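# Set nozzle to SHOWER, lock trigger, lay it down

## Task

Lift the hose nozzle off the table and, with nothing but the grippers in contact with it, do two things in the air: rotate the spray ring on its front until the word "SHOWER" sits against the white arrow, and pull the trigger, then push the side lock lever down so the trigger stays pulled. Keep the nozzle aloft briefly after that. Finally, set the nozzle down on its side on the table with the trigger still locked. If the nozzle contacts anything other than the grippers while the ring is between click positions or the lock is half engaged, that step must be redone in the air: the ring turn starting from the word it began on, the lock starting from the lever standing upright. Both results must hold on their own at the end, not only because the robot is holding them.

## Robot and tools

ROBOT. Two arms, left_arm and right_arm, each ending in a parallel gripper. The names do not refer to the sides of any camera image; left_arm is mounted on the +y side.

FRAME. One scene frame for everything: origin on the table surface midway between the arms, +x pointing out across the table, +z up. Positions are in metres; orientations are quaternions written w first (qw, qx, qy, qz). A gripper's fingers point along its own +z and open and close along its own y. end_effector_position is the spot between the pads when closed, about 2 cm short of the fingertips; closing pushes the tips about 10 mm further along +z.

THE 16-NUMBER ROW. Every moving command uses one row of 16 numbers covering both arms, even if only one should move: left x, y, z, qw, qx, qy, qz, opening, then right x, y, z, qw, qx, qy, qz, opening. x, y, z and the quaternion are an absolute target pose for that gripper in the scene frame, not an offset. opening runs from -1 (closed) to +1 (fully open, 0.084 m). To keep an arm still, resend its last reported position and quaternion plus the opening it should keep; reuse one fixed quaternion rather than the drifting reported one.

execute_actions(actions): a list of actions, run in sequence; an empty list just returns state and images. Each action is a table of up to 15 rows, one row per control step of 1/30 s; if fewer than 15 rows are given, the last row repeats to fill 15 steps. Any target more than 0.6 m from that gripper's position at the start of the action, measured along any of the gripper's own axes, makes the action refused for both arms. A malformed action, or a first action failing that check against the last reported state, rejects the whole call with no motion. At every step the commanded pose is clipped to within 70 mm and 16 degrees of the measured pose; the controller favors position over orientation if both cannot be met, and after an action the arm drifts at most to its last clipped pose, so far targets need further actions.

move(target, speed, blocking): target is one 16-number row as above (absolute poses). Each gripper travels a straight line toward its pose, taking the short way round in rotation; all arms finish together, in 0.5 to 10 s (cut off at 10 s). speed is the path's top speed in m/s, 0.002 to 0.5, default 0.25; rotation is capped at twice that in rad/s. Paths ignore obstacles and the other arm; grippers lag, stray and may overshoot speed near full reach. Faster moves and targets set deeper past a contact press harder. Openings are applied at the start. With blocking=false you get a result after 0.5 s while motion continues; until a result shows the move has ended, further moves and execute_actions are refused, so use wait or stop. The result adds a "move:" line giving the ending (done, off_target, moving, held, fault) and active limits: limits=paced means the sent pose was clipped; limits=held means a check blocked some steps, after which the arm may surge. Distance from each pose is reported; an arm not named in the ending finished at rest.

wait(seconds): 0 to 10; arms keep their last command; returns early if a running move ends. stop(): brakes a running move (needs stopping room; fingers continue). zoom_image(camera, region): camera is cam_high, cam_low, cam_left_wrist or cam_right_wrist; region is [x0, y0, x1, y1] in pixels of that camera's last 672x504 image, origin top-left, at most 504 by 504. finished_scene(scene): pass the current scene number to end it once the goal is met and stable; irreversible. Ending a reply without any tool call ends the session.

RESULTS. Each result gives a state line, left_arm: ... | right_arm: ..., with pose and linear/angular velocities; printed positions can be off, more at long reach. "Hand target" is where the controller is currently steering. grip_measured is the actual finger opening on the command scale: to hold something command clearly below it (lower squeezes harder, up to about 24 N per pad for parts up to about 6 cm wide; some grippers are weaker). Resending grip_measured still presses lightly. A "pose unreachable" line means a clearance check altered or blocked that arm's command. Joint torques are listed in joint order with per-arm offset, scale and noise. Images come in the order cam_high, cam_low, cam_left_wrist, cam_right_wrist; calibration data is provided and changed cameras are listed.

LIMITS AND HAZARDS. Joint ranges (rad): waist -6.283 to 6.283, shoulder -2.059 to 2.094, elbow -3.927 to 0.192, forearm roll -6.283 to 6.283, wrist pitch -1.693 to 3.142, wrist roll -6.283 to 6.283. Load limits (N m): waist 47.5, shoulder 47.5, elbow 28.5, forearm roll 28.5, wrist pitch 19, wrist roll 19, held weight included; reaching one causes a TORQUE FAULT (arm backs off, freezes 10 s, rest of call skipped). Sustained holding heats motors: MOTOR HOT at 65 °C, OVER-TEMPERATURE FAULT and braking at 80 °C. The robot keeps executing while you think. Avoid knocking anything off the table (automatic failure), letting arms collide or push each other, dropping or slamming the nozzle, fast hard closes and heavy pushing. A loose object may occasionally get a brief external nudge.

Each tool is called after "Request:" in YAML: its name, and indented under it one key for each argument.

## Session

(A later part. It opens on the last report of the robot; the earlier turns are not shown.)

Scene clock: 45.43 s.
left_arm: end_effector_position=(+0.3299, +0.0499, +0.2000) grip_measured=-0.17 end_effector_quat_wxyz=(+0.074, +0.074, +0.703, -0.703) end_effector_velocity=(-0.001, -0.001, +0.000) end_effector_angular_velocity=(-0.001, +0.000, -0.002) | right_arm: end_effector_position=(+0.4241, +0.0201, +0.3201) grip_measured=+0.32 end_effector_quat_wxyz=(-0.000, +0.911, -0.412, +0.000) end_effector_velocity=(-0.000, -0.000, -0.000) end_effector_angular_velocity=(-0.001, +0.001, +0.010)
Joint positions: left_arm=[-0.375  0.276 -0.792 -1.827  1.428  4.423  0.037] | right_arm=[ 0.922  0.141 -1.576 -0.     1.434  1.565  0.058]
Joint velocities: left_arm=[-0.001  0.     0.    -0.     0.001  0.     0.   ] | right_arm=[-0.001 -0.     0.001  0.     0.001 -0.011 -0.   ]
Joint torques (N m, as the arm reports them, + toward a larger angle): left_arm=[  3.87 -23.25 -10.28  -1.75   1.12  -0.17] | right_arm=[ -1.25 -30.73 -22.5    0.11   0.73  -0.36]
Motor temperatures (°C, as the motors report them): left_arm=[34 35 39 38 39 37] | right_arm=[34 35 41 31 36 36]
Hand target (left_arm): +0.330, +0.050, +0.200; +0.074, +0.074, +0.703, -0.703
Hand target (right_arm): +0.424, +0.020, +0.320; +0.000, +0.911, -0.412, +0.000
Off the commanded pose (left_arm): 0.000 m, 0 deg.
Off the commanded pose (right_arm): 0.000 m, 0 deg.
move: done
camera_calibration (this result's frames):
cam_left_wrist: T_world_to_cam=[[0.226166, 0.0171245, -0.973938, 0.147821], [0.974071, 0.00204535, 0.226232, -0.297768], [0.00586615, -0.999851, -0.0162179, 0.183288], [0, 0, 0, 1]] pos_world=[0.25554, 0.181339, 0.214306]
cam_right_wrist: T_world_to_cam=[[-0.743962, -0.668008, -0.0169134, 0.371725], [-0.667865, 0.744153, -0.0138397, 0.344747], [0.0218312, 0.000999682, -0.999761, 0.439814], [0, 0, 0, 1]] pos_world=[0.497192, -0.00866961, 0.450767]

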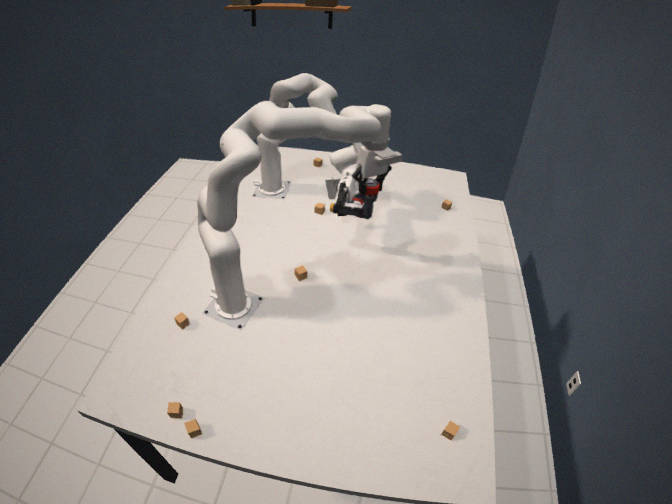

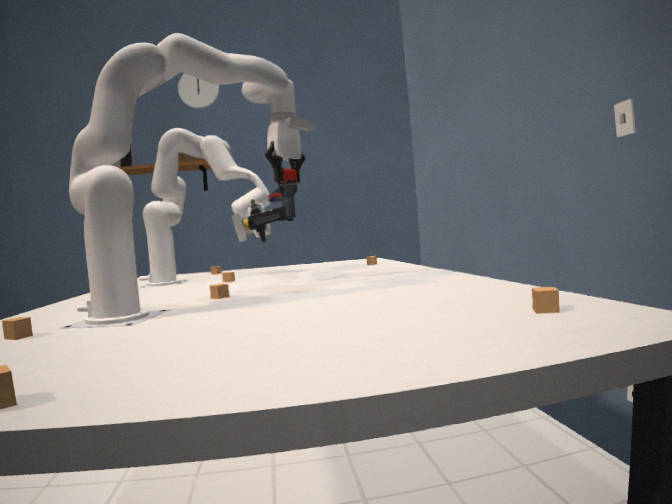

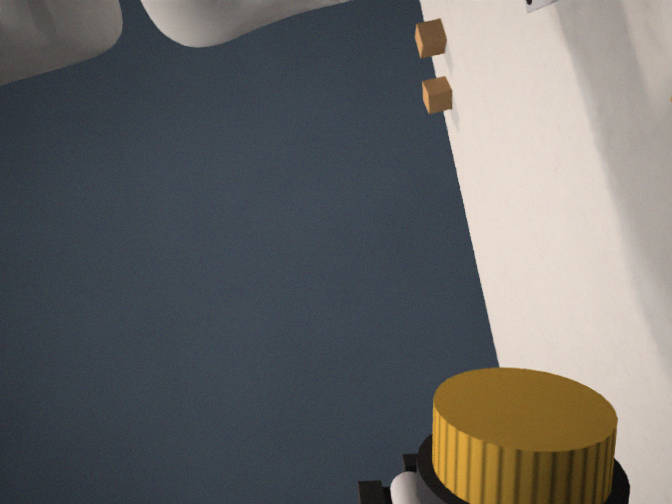

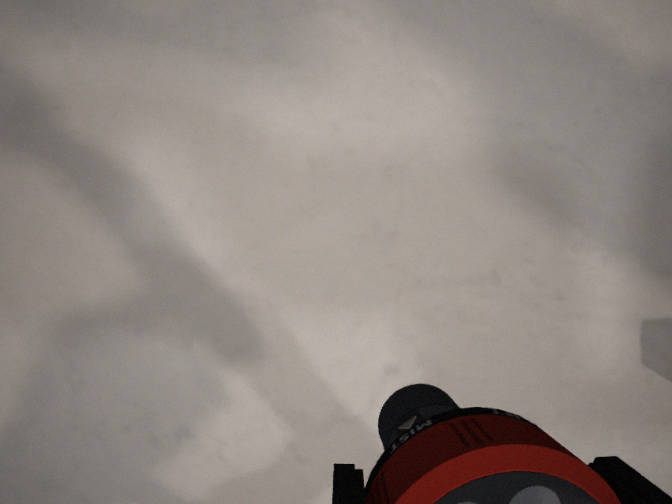

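Request:
move:
  target: [0.33,0.05,0.2,0.0739,0.0739,0.7032,-0.7032,-1,0.421,0.019,0.32,0,0.9997,0.025,0,-0.4]

Request:
move:
  target: [0.33,0.05,0.2,0.0739,0.0739,0.7032,-0.7032,-1,0.422,0.017,0.32,0,0.887,0.4617,0,-0.4]

Request:
move:
  target: [0.33,0.05,0.2,0.0739,0.0739,0.7032,-0.7032,-1,0.422,0.017,0.32,0,0.887,0.4617,0,1]

Request:
move:
  target: [0.33,0.05,0.2,0.0739,0.0739,0.7032,-0.7032,-1,0.422,0.017,0.38,0,0.887,0.4617,0,1]

Request:
move:
  target: [0.33,0.05,0.2,0.0739,0.0739,0.7032,-0.7032,-1,0.34,-0.03,0.40,0,1,0,0,1]

Scene clock: 49.17 s.
left_arm: end_effector_position=(+0.3299, +0.0501, +0.1997) grip_measured=-0.16 end_effector_quat_wxyz=(+0.074, +0.074, +0.703, -0.703) end_effector_velocity=(-0.000, -0.001, +0.001) end_effector_angular_velocity=(-0.001, -0.001, -0.002) | right_arm: end_effector_position=(+0.4211, +0.0190, +0.3202) grip_measured=+0.32 end_effector_quat_wxyz=(-0.000, +1.000, +0.024, +0.000) end_effector_velocity=(+0.000, +0.000, +0.000) end_effector_angular_velocity=(+0.001, +0.000, +0.012)
Joint positions: left_arm=[-0.375  0.276 -0.792 -1.827  1.427  4.423  0.037] | right_arm=[ 0.925  0.13  -1.562 -0.     1.432  0.669  0.058]
Joint velocities: left_arm=[-0.002 -0.    -0.001 -0.     0.    -0.     0.   ] | right_arm=[-0.     0.    -0.001  0.001 -0.    -0.013  0.   ]
Joint torques (N m, as the arm reports them, + toward a larger angle): left_arm=[  4.33 -26.02 -12.29  -3.01   2.17  -0.81] | right_arm=[  0.03 -26.61 -18.29  -0.64   1.47  -0.3 ]
Motor temperatures (°C, as the motors report them): left_arm=[34 35 39 38 39 37] | right_arm=[34 35 41 31 36 36]
Hand target (left_arm): +0.330, +0.050, +0.200; +0.074, +0.074, +0.703, -0.703
Hand target (right_arm): +0.421, +0.019, +0.320; -0.000, +1.000, +0.025, -0.000
Off the commanded pose (left_arm): 0.000 m, 0 deg.
Off the commanded pose (right_arm): 0.000 m, 0 deg.
move: done
camera_calibration (this result's frames):
cam_left_wrist: T_world_to_cam=[[0.225621, 0.0177166, -0.974054, 0.147693], [0.974196, 0.00222155, 0.225694, -0.297616], [0.00616244, -0.999841, -0.0167582, 0.183426], [0, 0, 0, 1]] pos_world=[0.255483, 0.181442, 0.214105]
cam_right_wrist: T_world_to_cam=[[0.0587933, -0.998132, -0.0166338, 0.0369173], [-0.998181, -0.0585571, -0.0143478, 0.498088], [0.013347, 0.0174471, -0.999759, 0.443267], [0, 0, 0, 1]] pos_world=[0.489095, 0.0582813, 0.45092]

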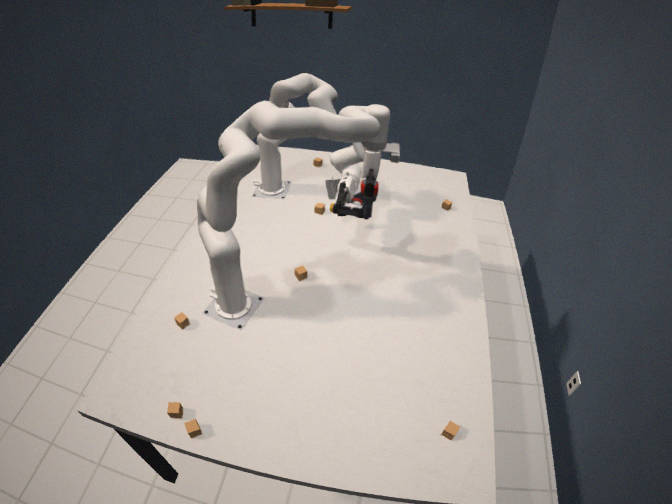

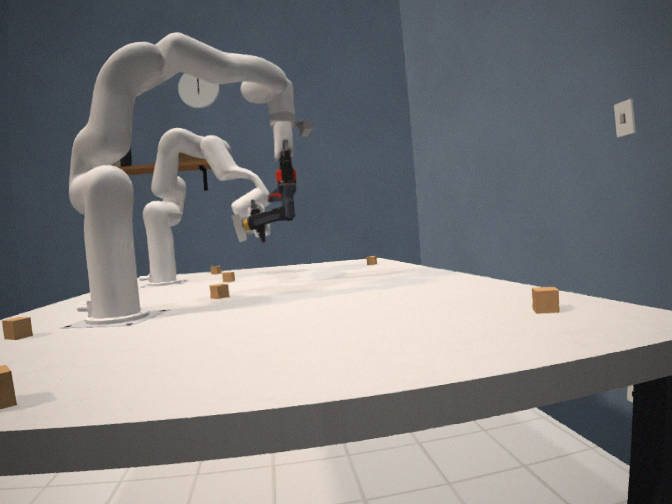

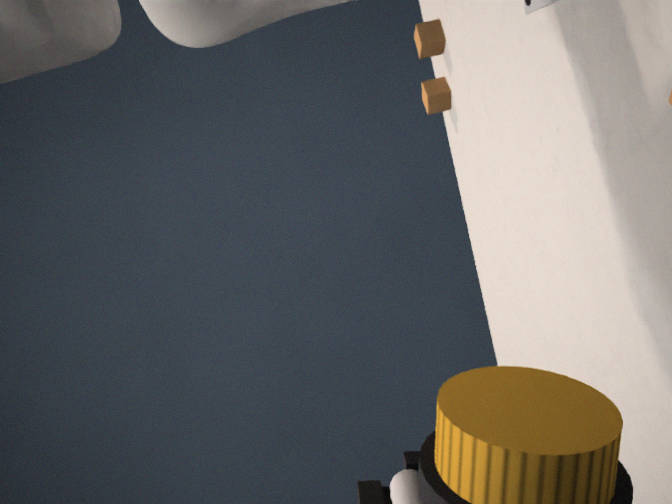

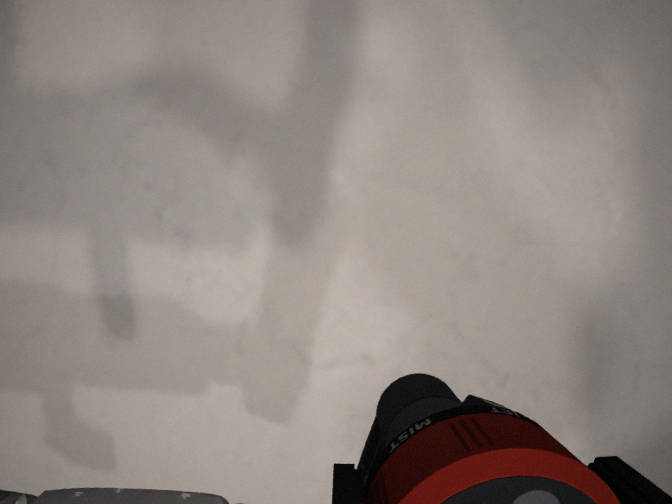

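Scene clock: 51.50 s.
left_arm: end_effector_position=(+0.3301, +0.0500, +0.2001) grip_measured=-0.17 end_effector_quat_wxyz=(+0.074, +0.074, +0.703, -0.703) end_effector_velocity=(-0.000, -0.000, +0.000) end_effector_angular_velocity=(-0.000, -0.000, -0.001) | right_arm: end_effector_position=(+0.4219, +0.0170, +0.3199) grip_measured=+0.32 end_effector_quat_wxyz=(+0.000, +0.887, +0.461, -0.000) end_effector_velocity=(+0.000, +0.000, +0.001) end_effector_angular_velocity=(+0.004, -0.001, +0.012)
Joint positions: left_arm=[-0.375  0.275 -0.793 -1.827  1.428  4.423  0.037] | right_arm=[ 0.921  0.128 -1.559 -0.     1.431 -0.245  0.058]
Joint velocities: left_arm=[-0.    -0.    -0.     0.     0.001  0.    -0.   ] | right_arm=[-0.001 -0.002 -0.001  0.002 -0.    -0.013 -0.   ]
Joint torques (N m, as the arm reports them, + toward a larger angle): left_arm=[  2.33 -26.78 -11.64  -1.92   4.01  -0.18] | right_arm=[ -2.1  -26.06 -20.36  -1.23  -1.49  -0.23]
Motor temperatures (°C, as the motors report them): left_arm=[34 35 39 38 39 37] | right_arm=[34 35 41 31 36 36]
Hand target (left_arm): +0.330, +0.050, +0.200; +0.074, +0.074, +0.703, -0.703
Hand target (right_arm): +0.422, +0.017, +0.320; +0.000, +0.887, +0.462, +0.000
Off the commanded pose (left_arm): 0.000 m, 0 deg.
Off the commanded pose (right_arm): 0.000 m, 0 deg.
move: done
camera_calibration (this result's frames):
cam_left_wrist: T_world_to_cam=[[0.226178, 0.0172549, -0.973933, 0.147811], [0.974065, 0.00254188, 0.226254, -0.29801], [0.00637962, -0.999848, -0.0162325, 0.183229], [0, 0, 0, 1]] pos_world=[0.25568, 0.181409, 0.214359]
cam_right_wrist: T_world_to_cam=[[0.824109, -0.566195, -0.0163825, -0.29547], [-0.566401, -0.824022, -0.0133406, 0.329279], [-0.00594617, 0.0202731, -0.999777, 0.451033], [0, 0, 0, 1]] pos_world=[0.432685, 0.0948953, 0.450485]

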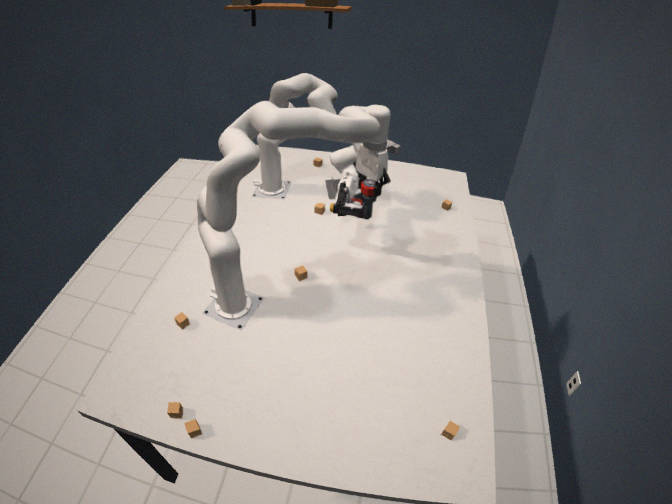

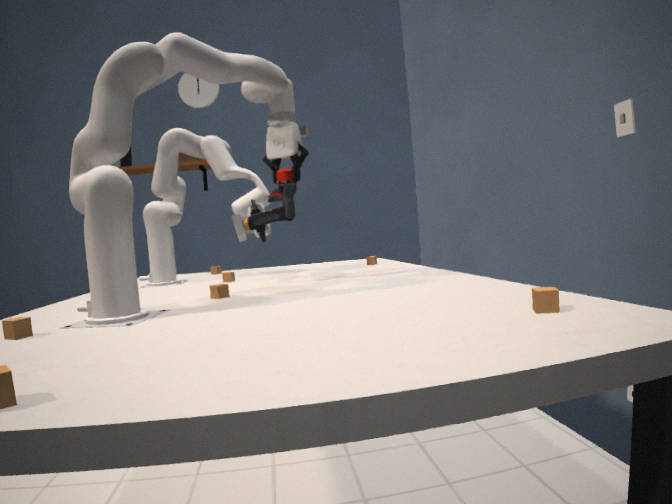

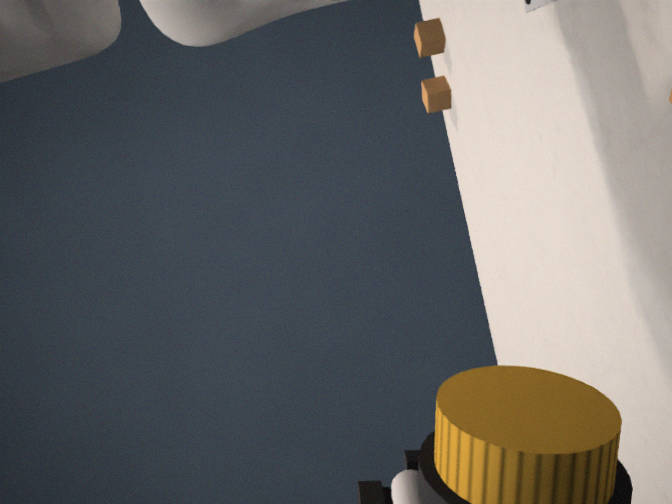

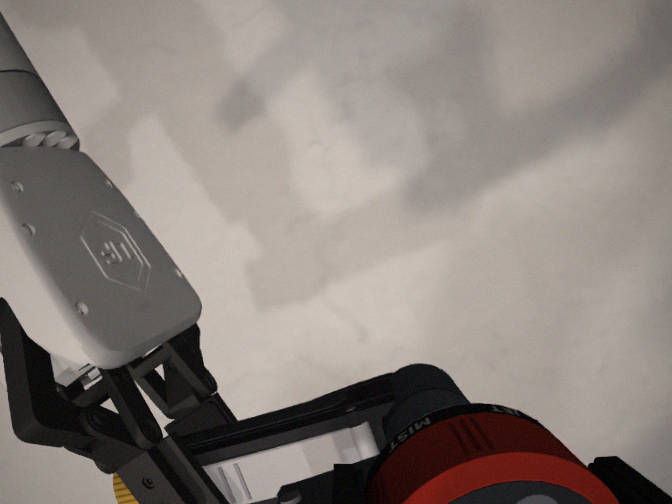

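Scene clock: 52.20 s.
left_arm: end_effector_position=(+0.3300, +0.0500, +0.2001) grip_measured=-0.17 end_effector_quat_wxyz=(+0.074, +0.074, +0.703, -0.703) end_effector_velocity=(+0.000, +0.001, -0.000) end_effector_angular_velocity=(+0.000, +0.001, +0.002) | right_arm: end_effector_position=(+0.4220, +0.0170, +0.3199) grip_measured=+1.00 end_effector_quat_wxyz=(+0.000, +0.887, +0.462, -0.000) end_effector_velocity=(+0.000, +0.000, +0.002) end_effector_angular_velocity=(+0.002, -0.003, +0.000)
Joint positions: left_arm=[-0.375  0.275 -0.792 -1.827  1.428  4.423  0.037] | right_arm=[ 0.921  0.128 -1.559 -0.     1.431 -0.246  0.084]
Joint velocities: left_arm=[ 0.002  0.     0.    -0.    -0.     0.     0.   ] | right_arm=[-0.    -0.002 -0.002  0.    -0.    -0.     0.   ]
Joint torques (N m, as the arm reports them, + toward a larger angle): left_arm=[  1.82 -23.91  -9.95  -1.06   3.06  -0.26] | right_arm=[ -2.15 -30.77 -24.61  -0.55  -2.52  -0.35]
Motor temperatures (°C, as the motors report them): left_arm=[34 35 39 38 39 37] | right_arm=[34 35 41 31 36 36]
Hand target (left_arm): +0.330, +0.050, +0.200; +0.074, +0.074, +0.703, -0.703
Hand target (right_arm): +0.422, +0.017, +0.320; +0.000, +0.887, +0.462, +0.000
Off the commanded pose (left_arm): 0.000 m, 0 deg.
Off the commanded pose (right_arm): 0.000 m, 0 deg.
move: done
camera_calibration (this result's frames):
cam_left_wrist: T_world_to_cam=[[0.226299, 0.017173, -0.973906, 0.147795], [0.974038, 0.0023305, 0.226371, -0.297939], [0.00615717, -0.99985, -0.0161998, 0.183256], [0, 0, 0, 1]] pos_world=[0.255629, 0.181385, 0.214352]
cam_right_wrist: T_world_to_cam=[[0.824705, -0.565322, -0.0165031, -0.295719], [-0.565532, -0.824614, -0.0136052, 0.329051], [-0.00591738, 0.0205533, -0.999771, 0.451072], [0, 0, 0, 1]] pos_world=[0.432639, 0.0948931, 0.450565]

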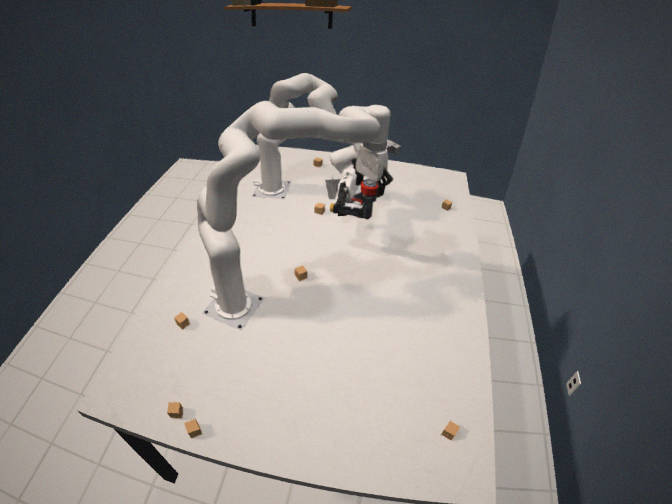

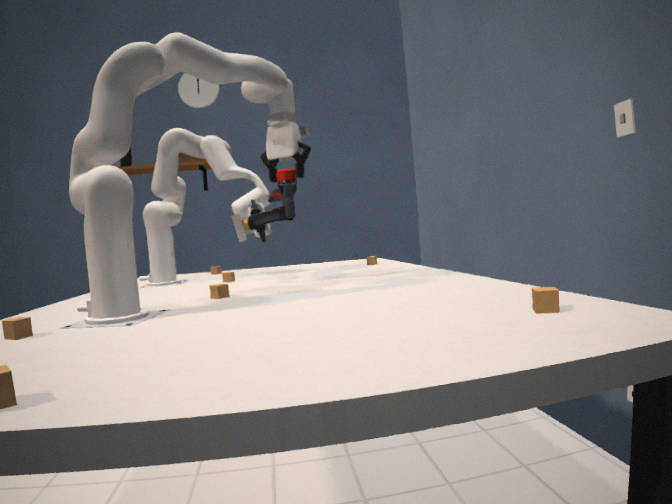

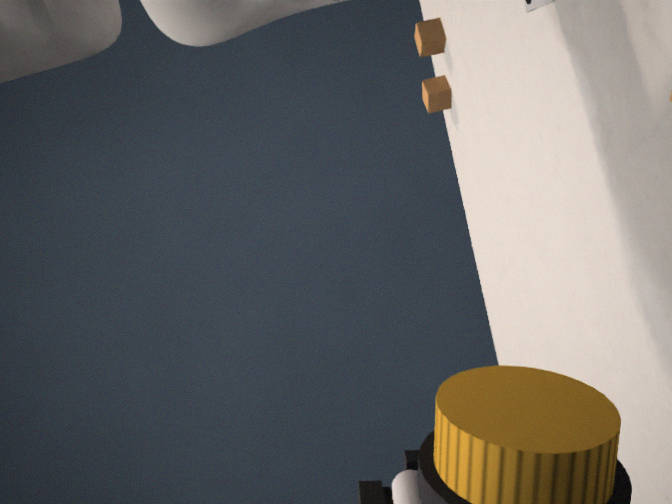

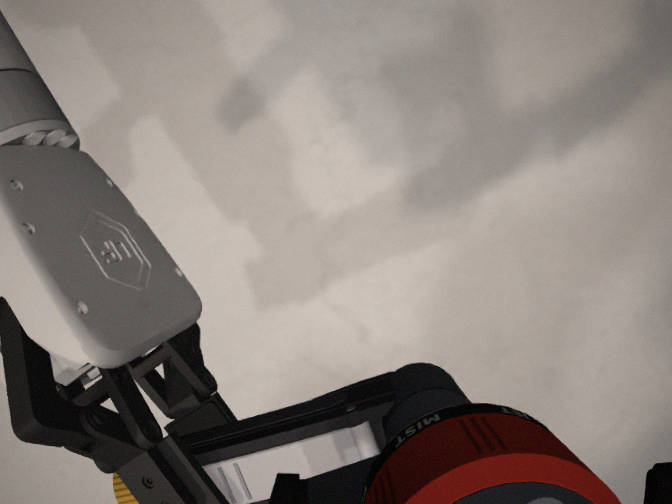

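Scene clock: 53.10 s.
left_arm: end_effector_position=(+0.3300, +0.0500, +0.2000) grip_measured=-0.17 end_effector_quat_wxyz=(+0.074, +0.074, +0.703, -0.703) end_effector_velocity=(-0.000, -0.000, +0.000) end_effector_angular_velocity=(-0.000, -0.000, -0.001) | right_arm: end_effector_position=(+0.4219, +0.0169, +0.3793) grip_measured=+1.00 end_effector_quat_wxyz=(+0.000, +0.887, +0.462, -0.000) end_effector_velocity=(+0.001, +0.001, +0.006) end_effector_angular_velocity=(+0.001, -0.002, +0.000)
Joint positions: left_arm=[-0.375  0.276 -0.792 -1.827  1.428  4.423  0.037] | right_arm=[ 0.921  0.168 -1.782  0.     1.614 -0.246  0.084]
Joint velocities: left_arm=[-0.001 -0.    -0.    -0.     0.     0.     0.   ] | right_arm=[ 0.     0.01  -0.031 -0.     0.019 -0.     0.   ]
Joint torques (N m, as the arm reports them, + toward a larger angle): left_arm=[  1.81 -23.63  -9.93  -1.29   2.93  -0.34] | right_arm=[ -2.09 -30.92 -23.72  -1.03  -2.22  -0.19]
Motor temperatures (°C, as the motors report them): left_arm=[34 35 39 38 39 37] | right_arm=[34 35 41 31 36 36]
Hand target (left_arm): +0.330, +0.050, +0.200; +0.074, +0.074, +0.703, -0.703
Hand target (right_arm): +0.422, +0.017, +0.380; -0.000, +0.887, +0.462, +0.000
Off the commanded pose (left_arm): 0.000 m, 0 deg.
Off the commanded pose (right_arm): 0.001 m, 0 deg.
move: done
camera_calibration (this result's frames):
cam_left_wrist: T_world_to_cam=[[0.226181, 0.0172443, -0.973933, 0.147781], [0.974066, 0.00228079, 0.226252, -0.297872], [0.00612289, -0.999849, -0.0162812, 0.183282], [0, 0, 0, 1]] pos_world=[0.255599, 0.181386, 0.214307]
cam_right_wrist: T_world_to_cam=[[0.8247, -0.565329, -0.0165418, -0.294682], [-0.565539, -0.82461, -0.013533, 0.32967], [-0.00598997, 0.0205157, -0.999772, 0.510489], [0, 0, 0, 1]] pos_world=[0.432523, 0.0947841, 0.509959]

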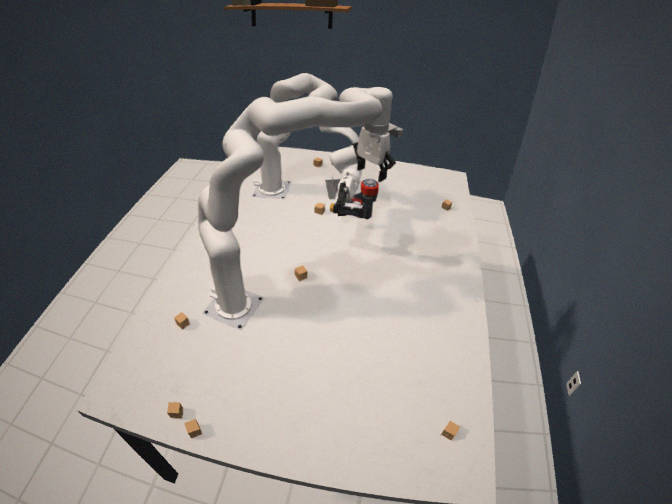

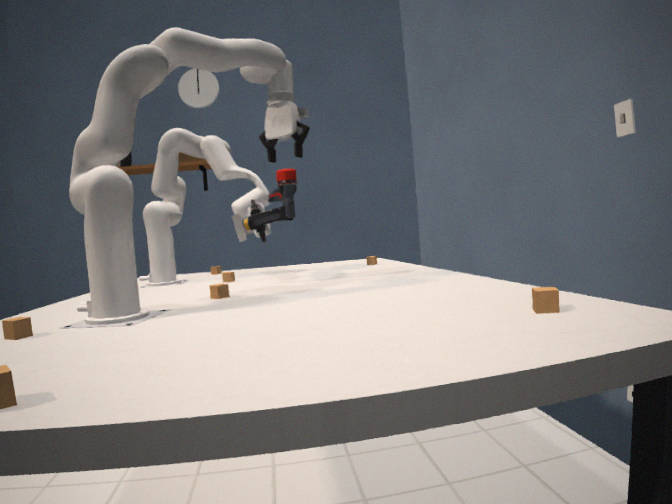

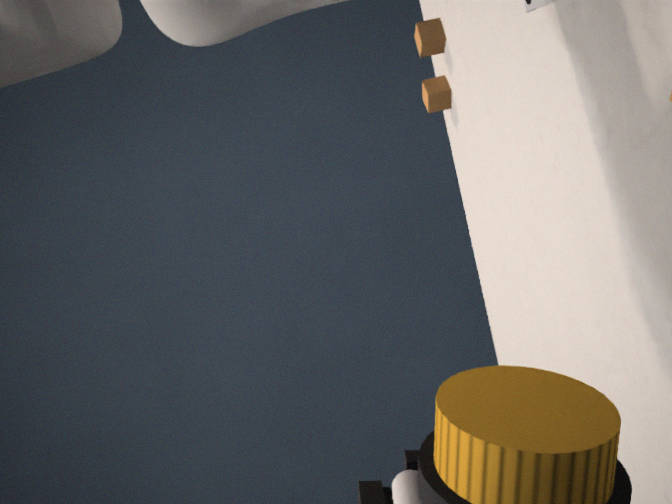

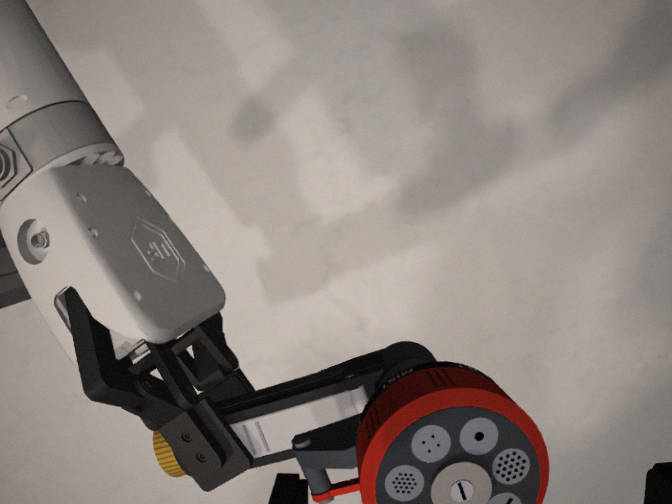

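Scene clock: 55.53 s.
left_arm: end_effector_position=(+0.3300, +0.0500, +0.2000) grip_measured=-0.17 end_effector_quat_wxyz=(+0.074, +0.074, +0.703, -0.703) end_effector_velocity=(-0.000, -0.000, -0.000) end_effector_angular_velocity=(-0.000, +0.000, -0.000) | right_arm: end_effector_position=(+0.3402, -0.0302, +0.3996) grip_measured=+1.00 end_effector_quat_wxyz=(+0.000, +1.000, +0.001, -0.000) end_effector_velocity=(-0.001, -0.000, +0.001) end_effector_angular_velocity=(+0.001, -0.004, -0.012)
Joint positions: left_arm=[-0.375  0.276 -0.792 -1.827  1.428  4.423  0.037] | right_arm=[ 0.963 -0.155 -1.466  0.     1.622  0.755  0.084]
Joint velocities: left_arm=[-0.  0.  0. -0.  0. -0. -0.] | right_arm=[ 0.001 -0.005  0.003 -0.002 -0.001  0.013  0.   ]
Joint torques (N m, as the arm reports them, + toward a larger angle): left_arm=[  1.63 -24.    -9.83  -1.15   2.99  -0.28] | right_arm=[ -2.72 -21.52 -23.89  -0.57  -2.29  -0.2 ]
Motor temperatures (°C, as the motors report them): left_arm=[34 35 39 38 39 37] | right_arm=[34 35 41 31 36 36]
Hand target (left_arm): +0.330, +0.050, +0.200; +0.074, +0.074, +0.703, -0.703
Hand target (right_arm): +0.340, -0.030, +0.400; -0.000, +1.000, +0.000, -0.000
Off the commanded pose (left_arm): 0.000 m, 0 deg.
Off the commanded pose (right_arm): 0.001 m, 0 deg.
move: done
camera_calibration (this result's frames):
cam_left_wrist: T_world_to_cam=[[0.226179, 0.0172449, -0.973933, 0.147781], [0.974066, 0.00228097, 0.226251, -0.297871], [0.00612319, -0.999849, -0.0162818, 0.183282], [0, 0, 0, 1]] pos_world=[0.255599, 0.181386, 0.214306]
cam_right_wrist: T_world_to_cam=[[0.0111681, -0.999804, -0.0163685, 0.00990716], [-0.999851, -0.0109497, -0.0133704, 0.417253], [0.0131885, 0.0165154, -0.999777, 0.524627], [0, 0, 0, 1]] pos_world=[0.410161, 0.00580959, 0.530251]

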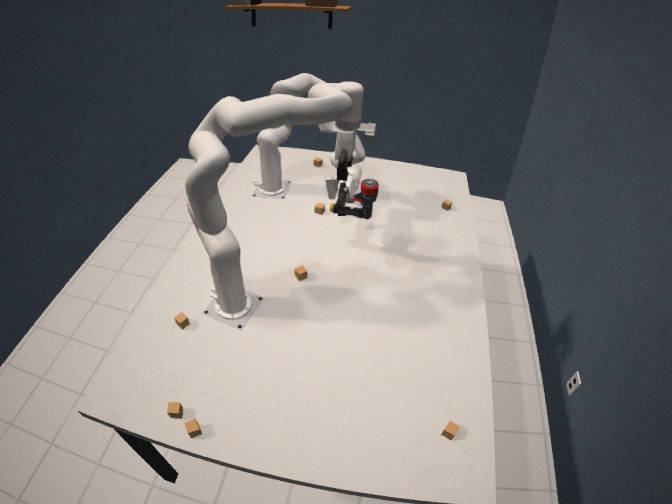

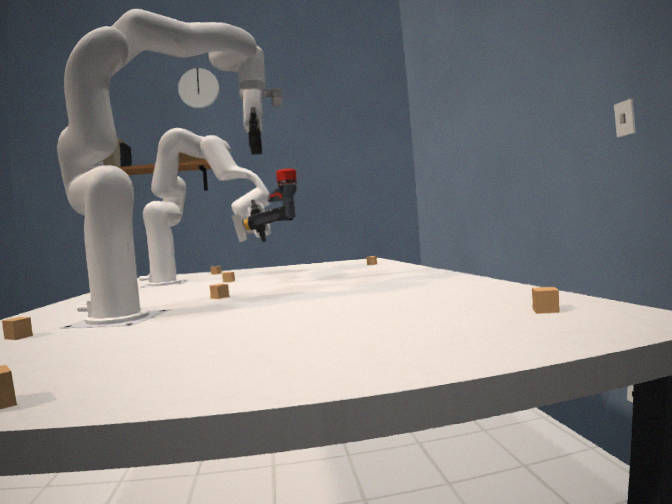

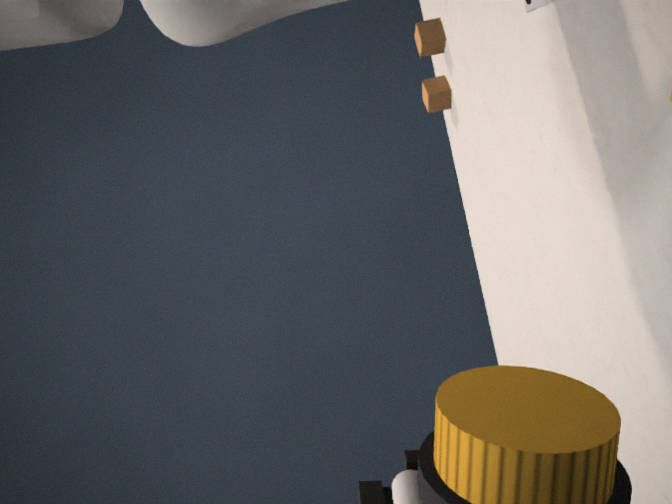

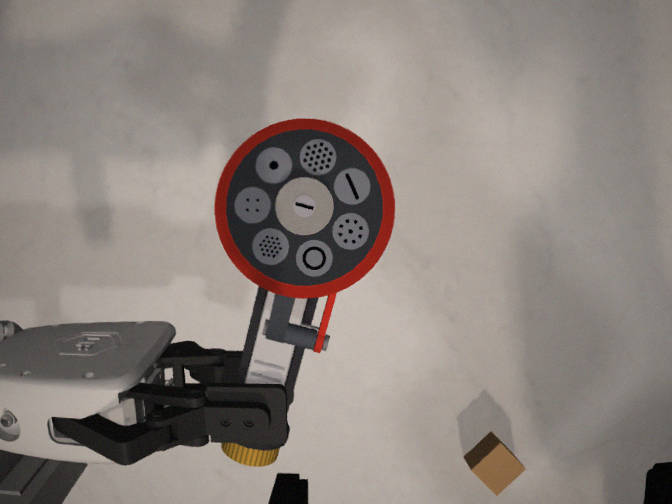

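Request:
move:
  target: [0.33,0.05,0.2,0.153,-0.0062,0.7071,-0.6903,-1,0.33,-0.14,0.24,0.7032,-0.7032,-0.0739,-0.0739,-0.68]

Scene clock: 61.17 s.
left_arm: end_effector_position=(+0.3299, +0.0501, +0.1999) grip_measured=-0.17 end_effector_quat_wxyz=(+0.153, -0.006, +0.707, -0.690) end_effector_velocity=(-0.001, -0.001, -0.000) end_effector_angular_velocity=(+0.000, +0.000, -0.001) | right_arm: end_effector_position=(+0.3304, -0.1396, +0.2399) grip_measured=-0.70 end_effector_quat_wxyz=(+0.702, -0.704, -0.074, -0.076) end_effector_velocity=(+0.000, -0.000, -0.001) end_effector_angular_velocity=(+0.008, -0.002, +0.007)
Joint positions: left_arm=[-0.458  0.159 -0.634 -2.119  1.308  4.521  0.037] | right_arm=[-0.06  -0.114 -0.442  1.344  1.706 -1.243  0.013]
Joint velocities: left_arm=[-0.002 -0.     0.001 -0.001 -0.001  0.     0.   ] | right_arm=[-0.002  0.016 -0.008 -0.004  0.01  -0.011 -0.   ]
Joint torques (N m, as the arm reports them, + toward a larger angle): left_arm=[  1.78 -21.62  -9.88  -0.85   3.19  -0.35] | right_arm=[ -2.36 -16.56 -17.1    0.9    1.88  -0.34]
Motor temperatures (°C, as the motors report them): left_arm=[34 35 39 38 39 37] | right_arm=[34 35 41 31 36 36]
Hand target (left_arm): +0.330, +0.050, +0.200; +0.153, -0.006, +0.707, -0.690
Hand target (right_arm): +0.330, -0.140, +0.240; +0.702, -0.704, -0.074, -0.075
Off the commanded pose (left_arm): 0.000 m, 0 deg.
Off the commanded pose (right_arm): 0.001 m, 0 deg.
move: done
camera_calibration (this result's frames):
cam_left_wrist: T_world_to_cam=[[0.215651, 0.0682551, -0.974082, 0.148703], [0.948873, 0.220841, 0.225544, -0.300222], [0.230511, -0.972919, -0.017141, 0.108195], [0, 0, 0, 1]] pos_world=[0.227864, 0.161417, 0.214417]
cam_right_wrist: T_world_to_cam=[[0.220405, 0.0131772, -0.975319, 0.200403], [-0.975325, 0.0160257, -0.22019, 0.449354], [0.0127287, 0.999785, 0.0163842, 0.26051], [0, 0, 0, 1]] pos_world=[0.39078, -0.270296, 0.290132]

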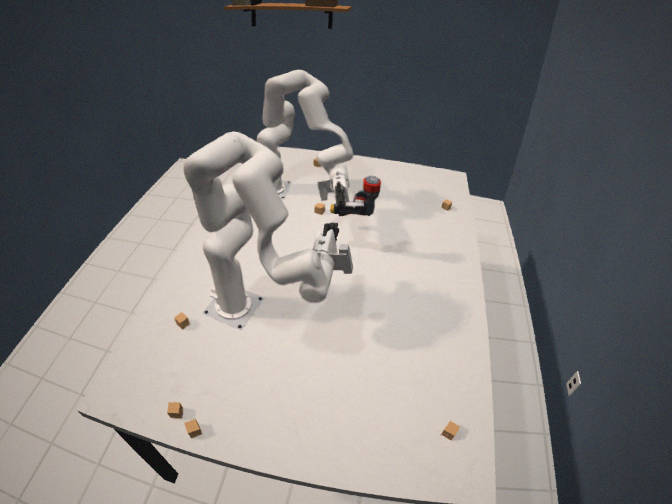

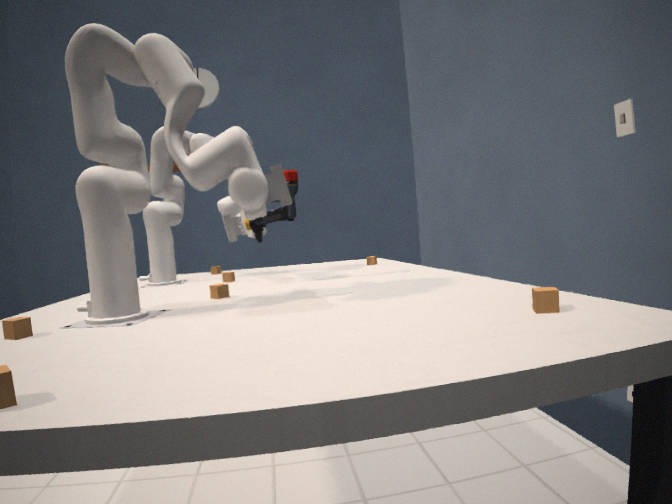

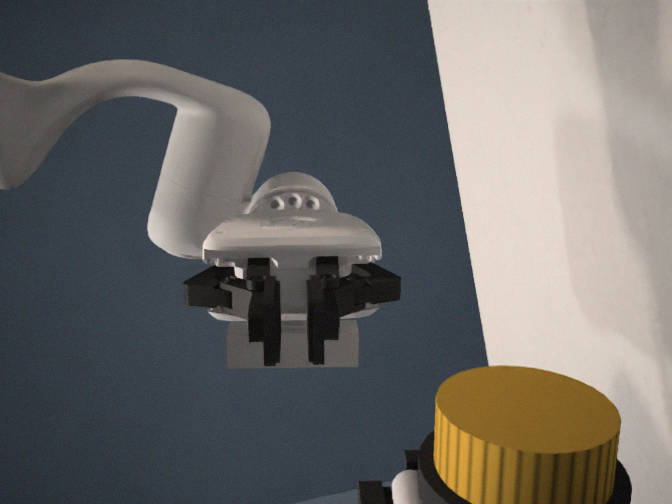

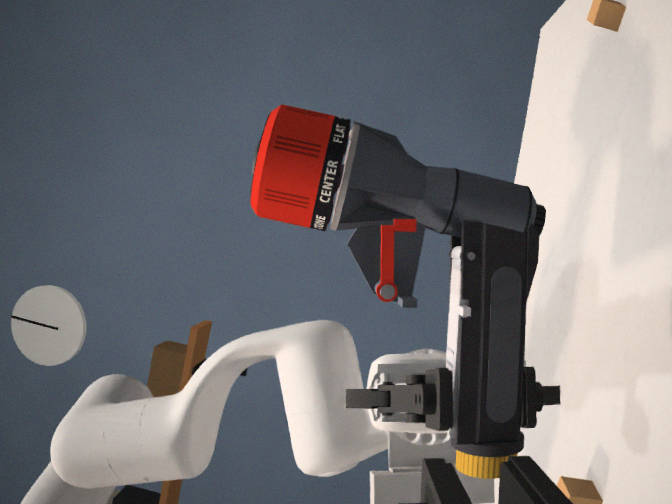

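Request:
move:
  target: [0.33,0.05,0.2,0.153,-0.0062,0.7071,-0.6903,-1,0.378,-0.012,0.2846,0.7032,-0.7032,-0.0739,-0.0739,-1]
  speed: 0.12

Request:
zoom_image:
  camera: "cam_high"
  region: [320,160,400,230]

Scene clock: 64.80 s.
left_arm: end_effector_position=(+0.3300, +0.0500, +0.2000) grip_measured=-0.17 end_effector_quat_wxyz=(+0.153, -0.006, +0.707, -0.690) end_effector_velocity=(+0.000, +0.001, -0.000) end_effector_angular_velocity=(-0.000, +0.000, +0.002) | right_arm: end_effector_position=(+0.3774, -0.0123, +0.2847) grip_measured=-1.00 end_effector_quat_wxyz=(+0.703, -0.703, -0.074, -0.074) end_effector_velocity=(+0.001, +0.002, +0.001) end_effector_angular_velocity=(-0.000, -0.001, +0.000)
Joint positions: left_arm=[-0.458  0.16  -0.634 -2.12   1.309  4.522  0.037] | right_arm=[ 0.395 -0.109 -0.589  1.717  1.45  -1.09   0.   ]
Joint velocities: left_arm=[ 0.001  0.     0.    -0.     0.    -0.    -0.   ] | right_arm=[ 0.006  0.004 -0.006  0.004 -0.004  0.     0.   ]
Joint torques (N m, as the arm reports them, + toward a larger angle): left_arm=[  1.59 -21.43  -9.84  -0.82   3.21  -0.31] | right_arm=[ -2.24 -20.35 -20.86   1.01   1.39  -0.31]
Motor temperatures (°C, as the motors report them): left_arm=[34 35 39 38 39 37] | right_arm=[34 35 41 31 36 36]
Hand target (left_arm): +0.330, +0.050, +0.200; +0.153, -0.006, +0.707, -0.690
Hand target (right_arm): +0.378, -0.012, +0.285; +0.703, -0.703, -0.074, -0.074
Off the commanded pose (left_arm): 0.000 m, 0 deg.
Off the commanded pose (right_arm): 0.001 m, 0 deg.
move: done
camera_calibration (this result's frames):
cam_left_wrist: T_world_to_cam=[[0.216416, 0.0677682, -0.973946, 0.14848], [0.94861, 0.221312, 0.226185, -0.300408], [0.230874, -0.972846, -0.0163902, 0.107786], [0, 0, 0, 1]] pos_world=[0.227952, 0.161281, 0.214326]
cam_right_wrist: T_world_to_cam=[[0.21757, 0.017011, -0.975896, 0.233366], [-0.975992, 0.0141615, -0.217345, 0.502475], [0.0101229, 0.999755, 0.0196837, 0.131903], [0, 0, 0, 1]] pos_world=[0.438303, -0.142956, 0.334355]

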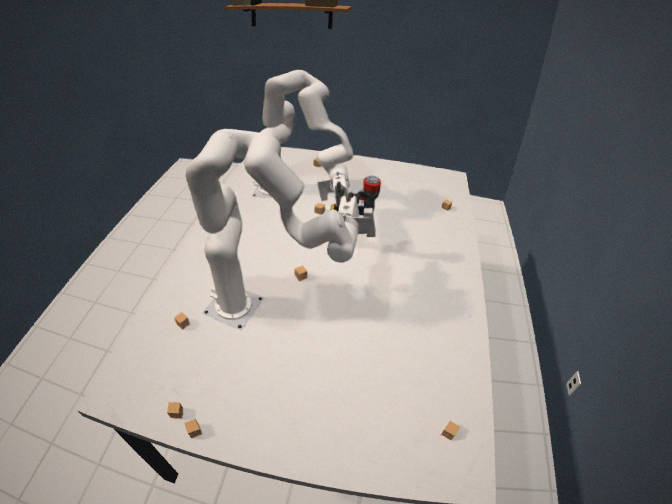

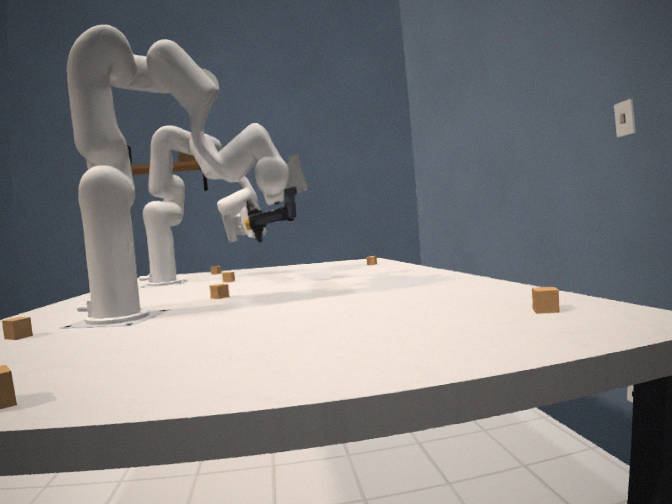

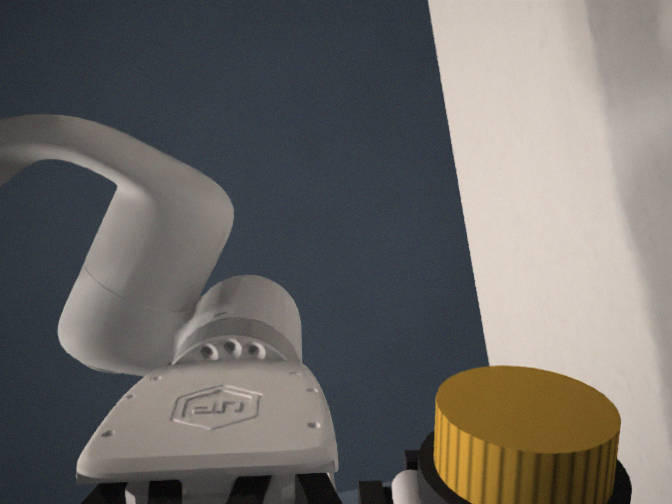

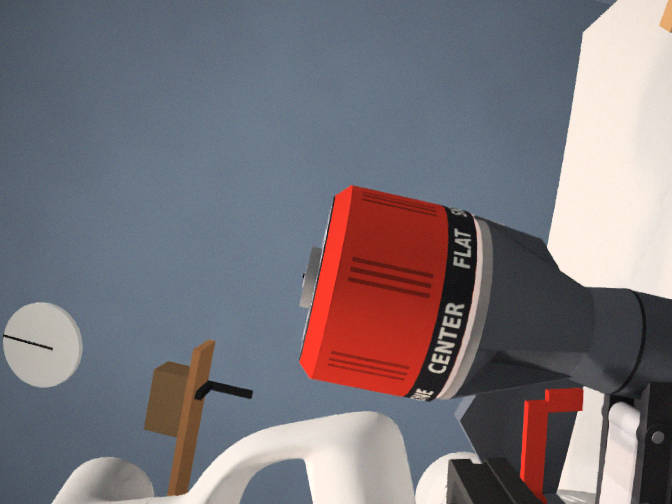

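Region (320, 160, 400, 230) of cam_high's 672x504 image, scaled by 6.300, with more detail than that image has; it fills the top 441 rows of this view, and the rest is white.

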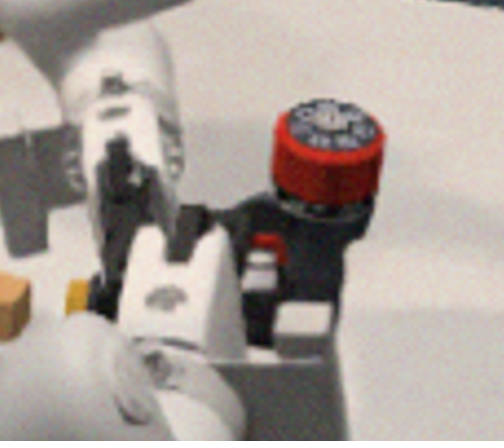

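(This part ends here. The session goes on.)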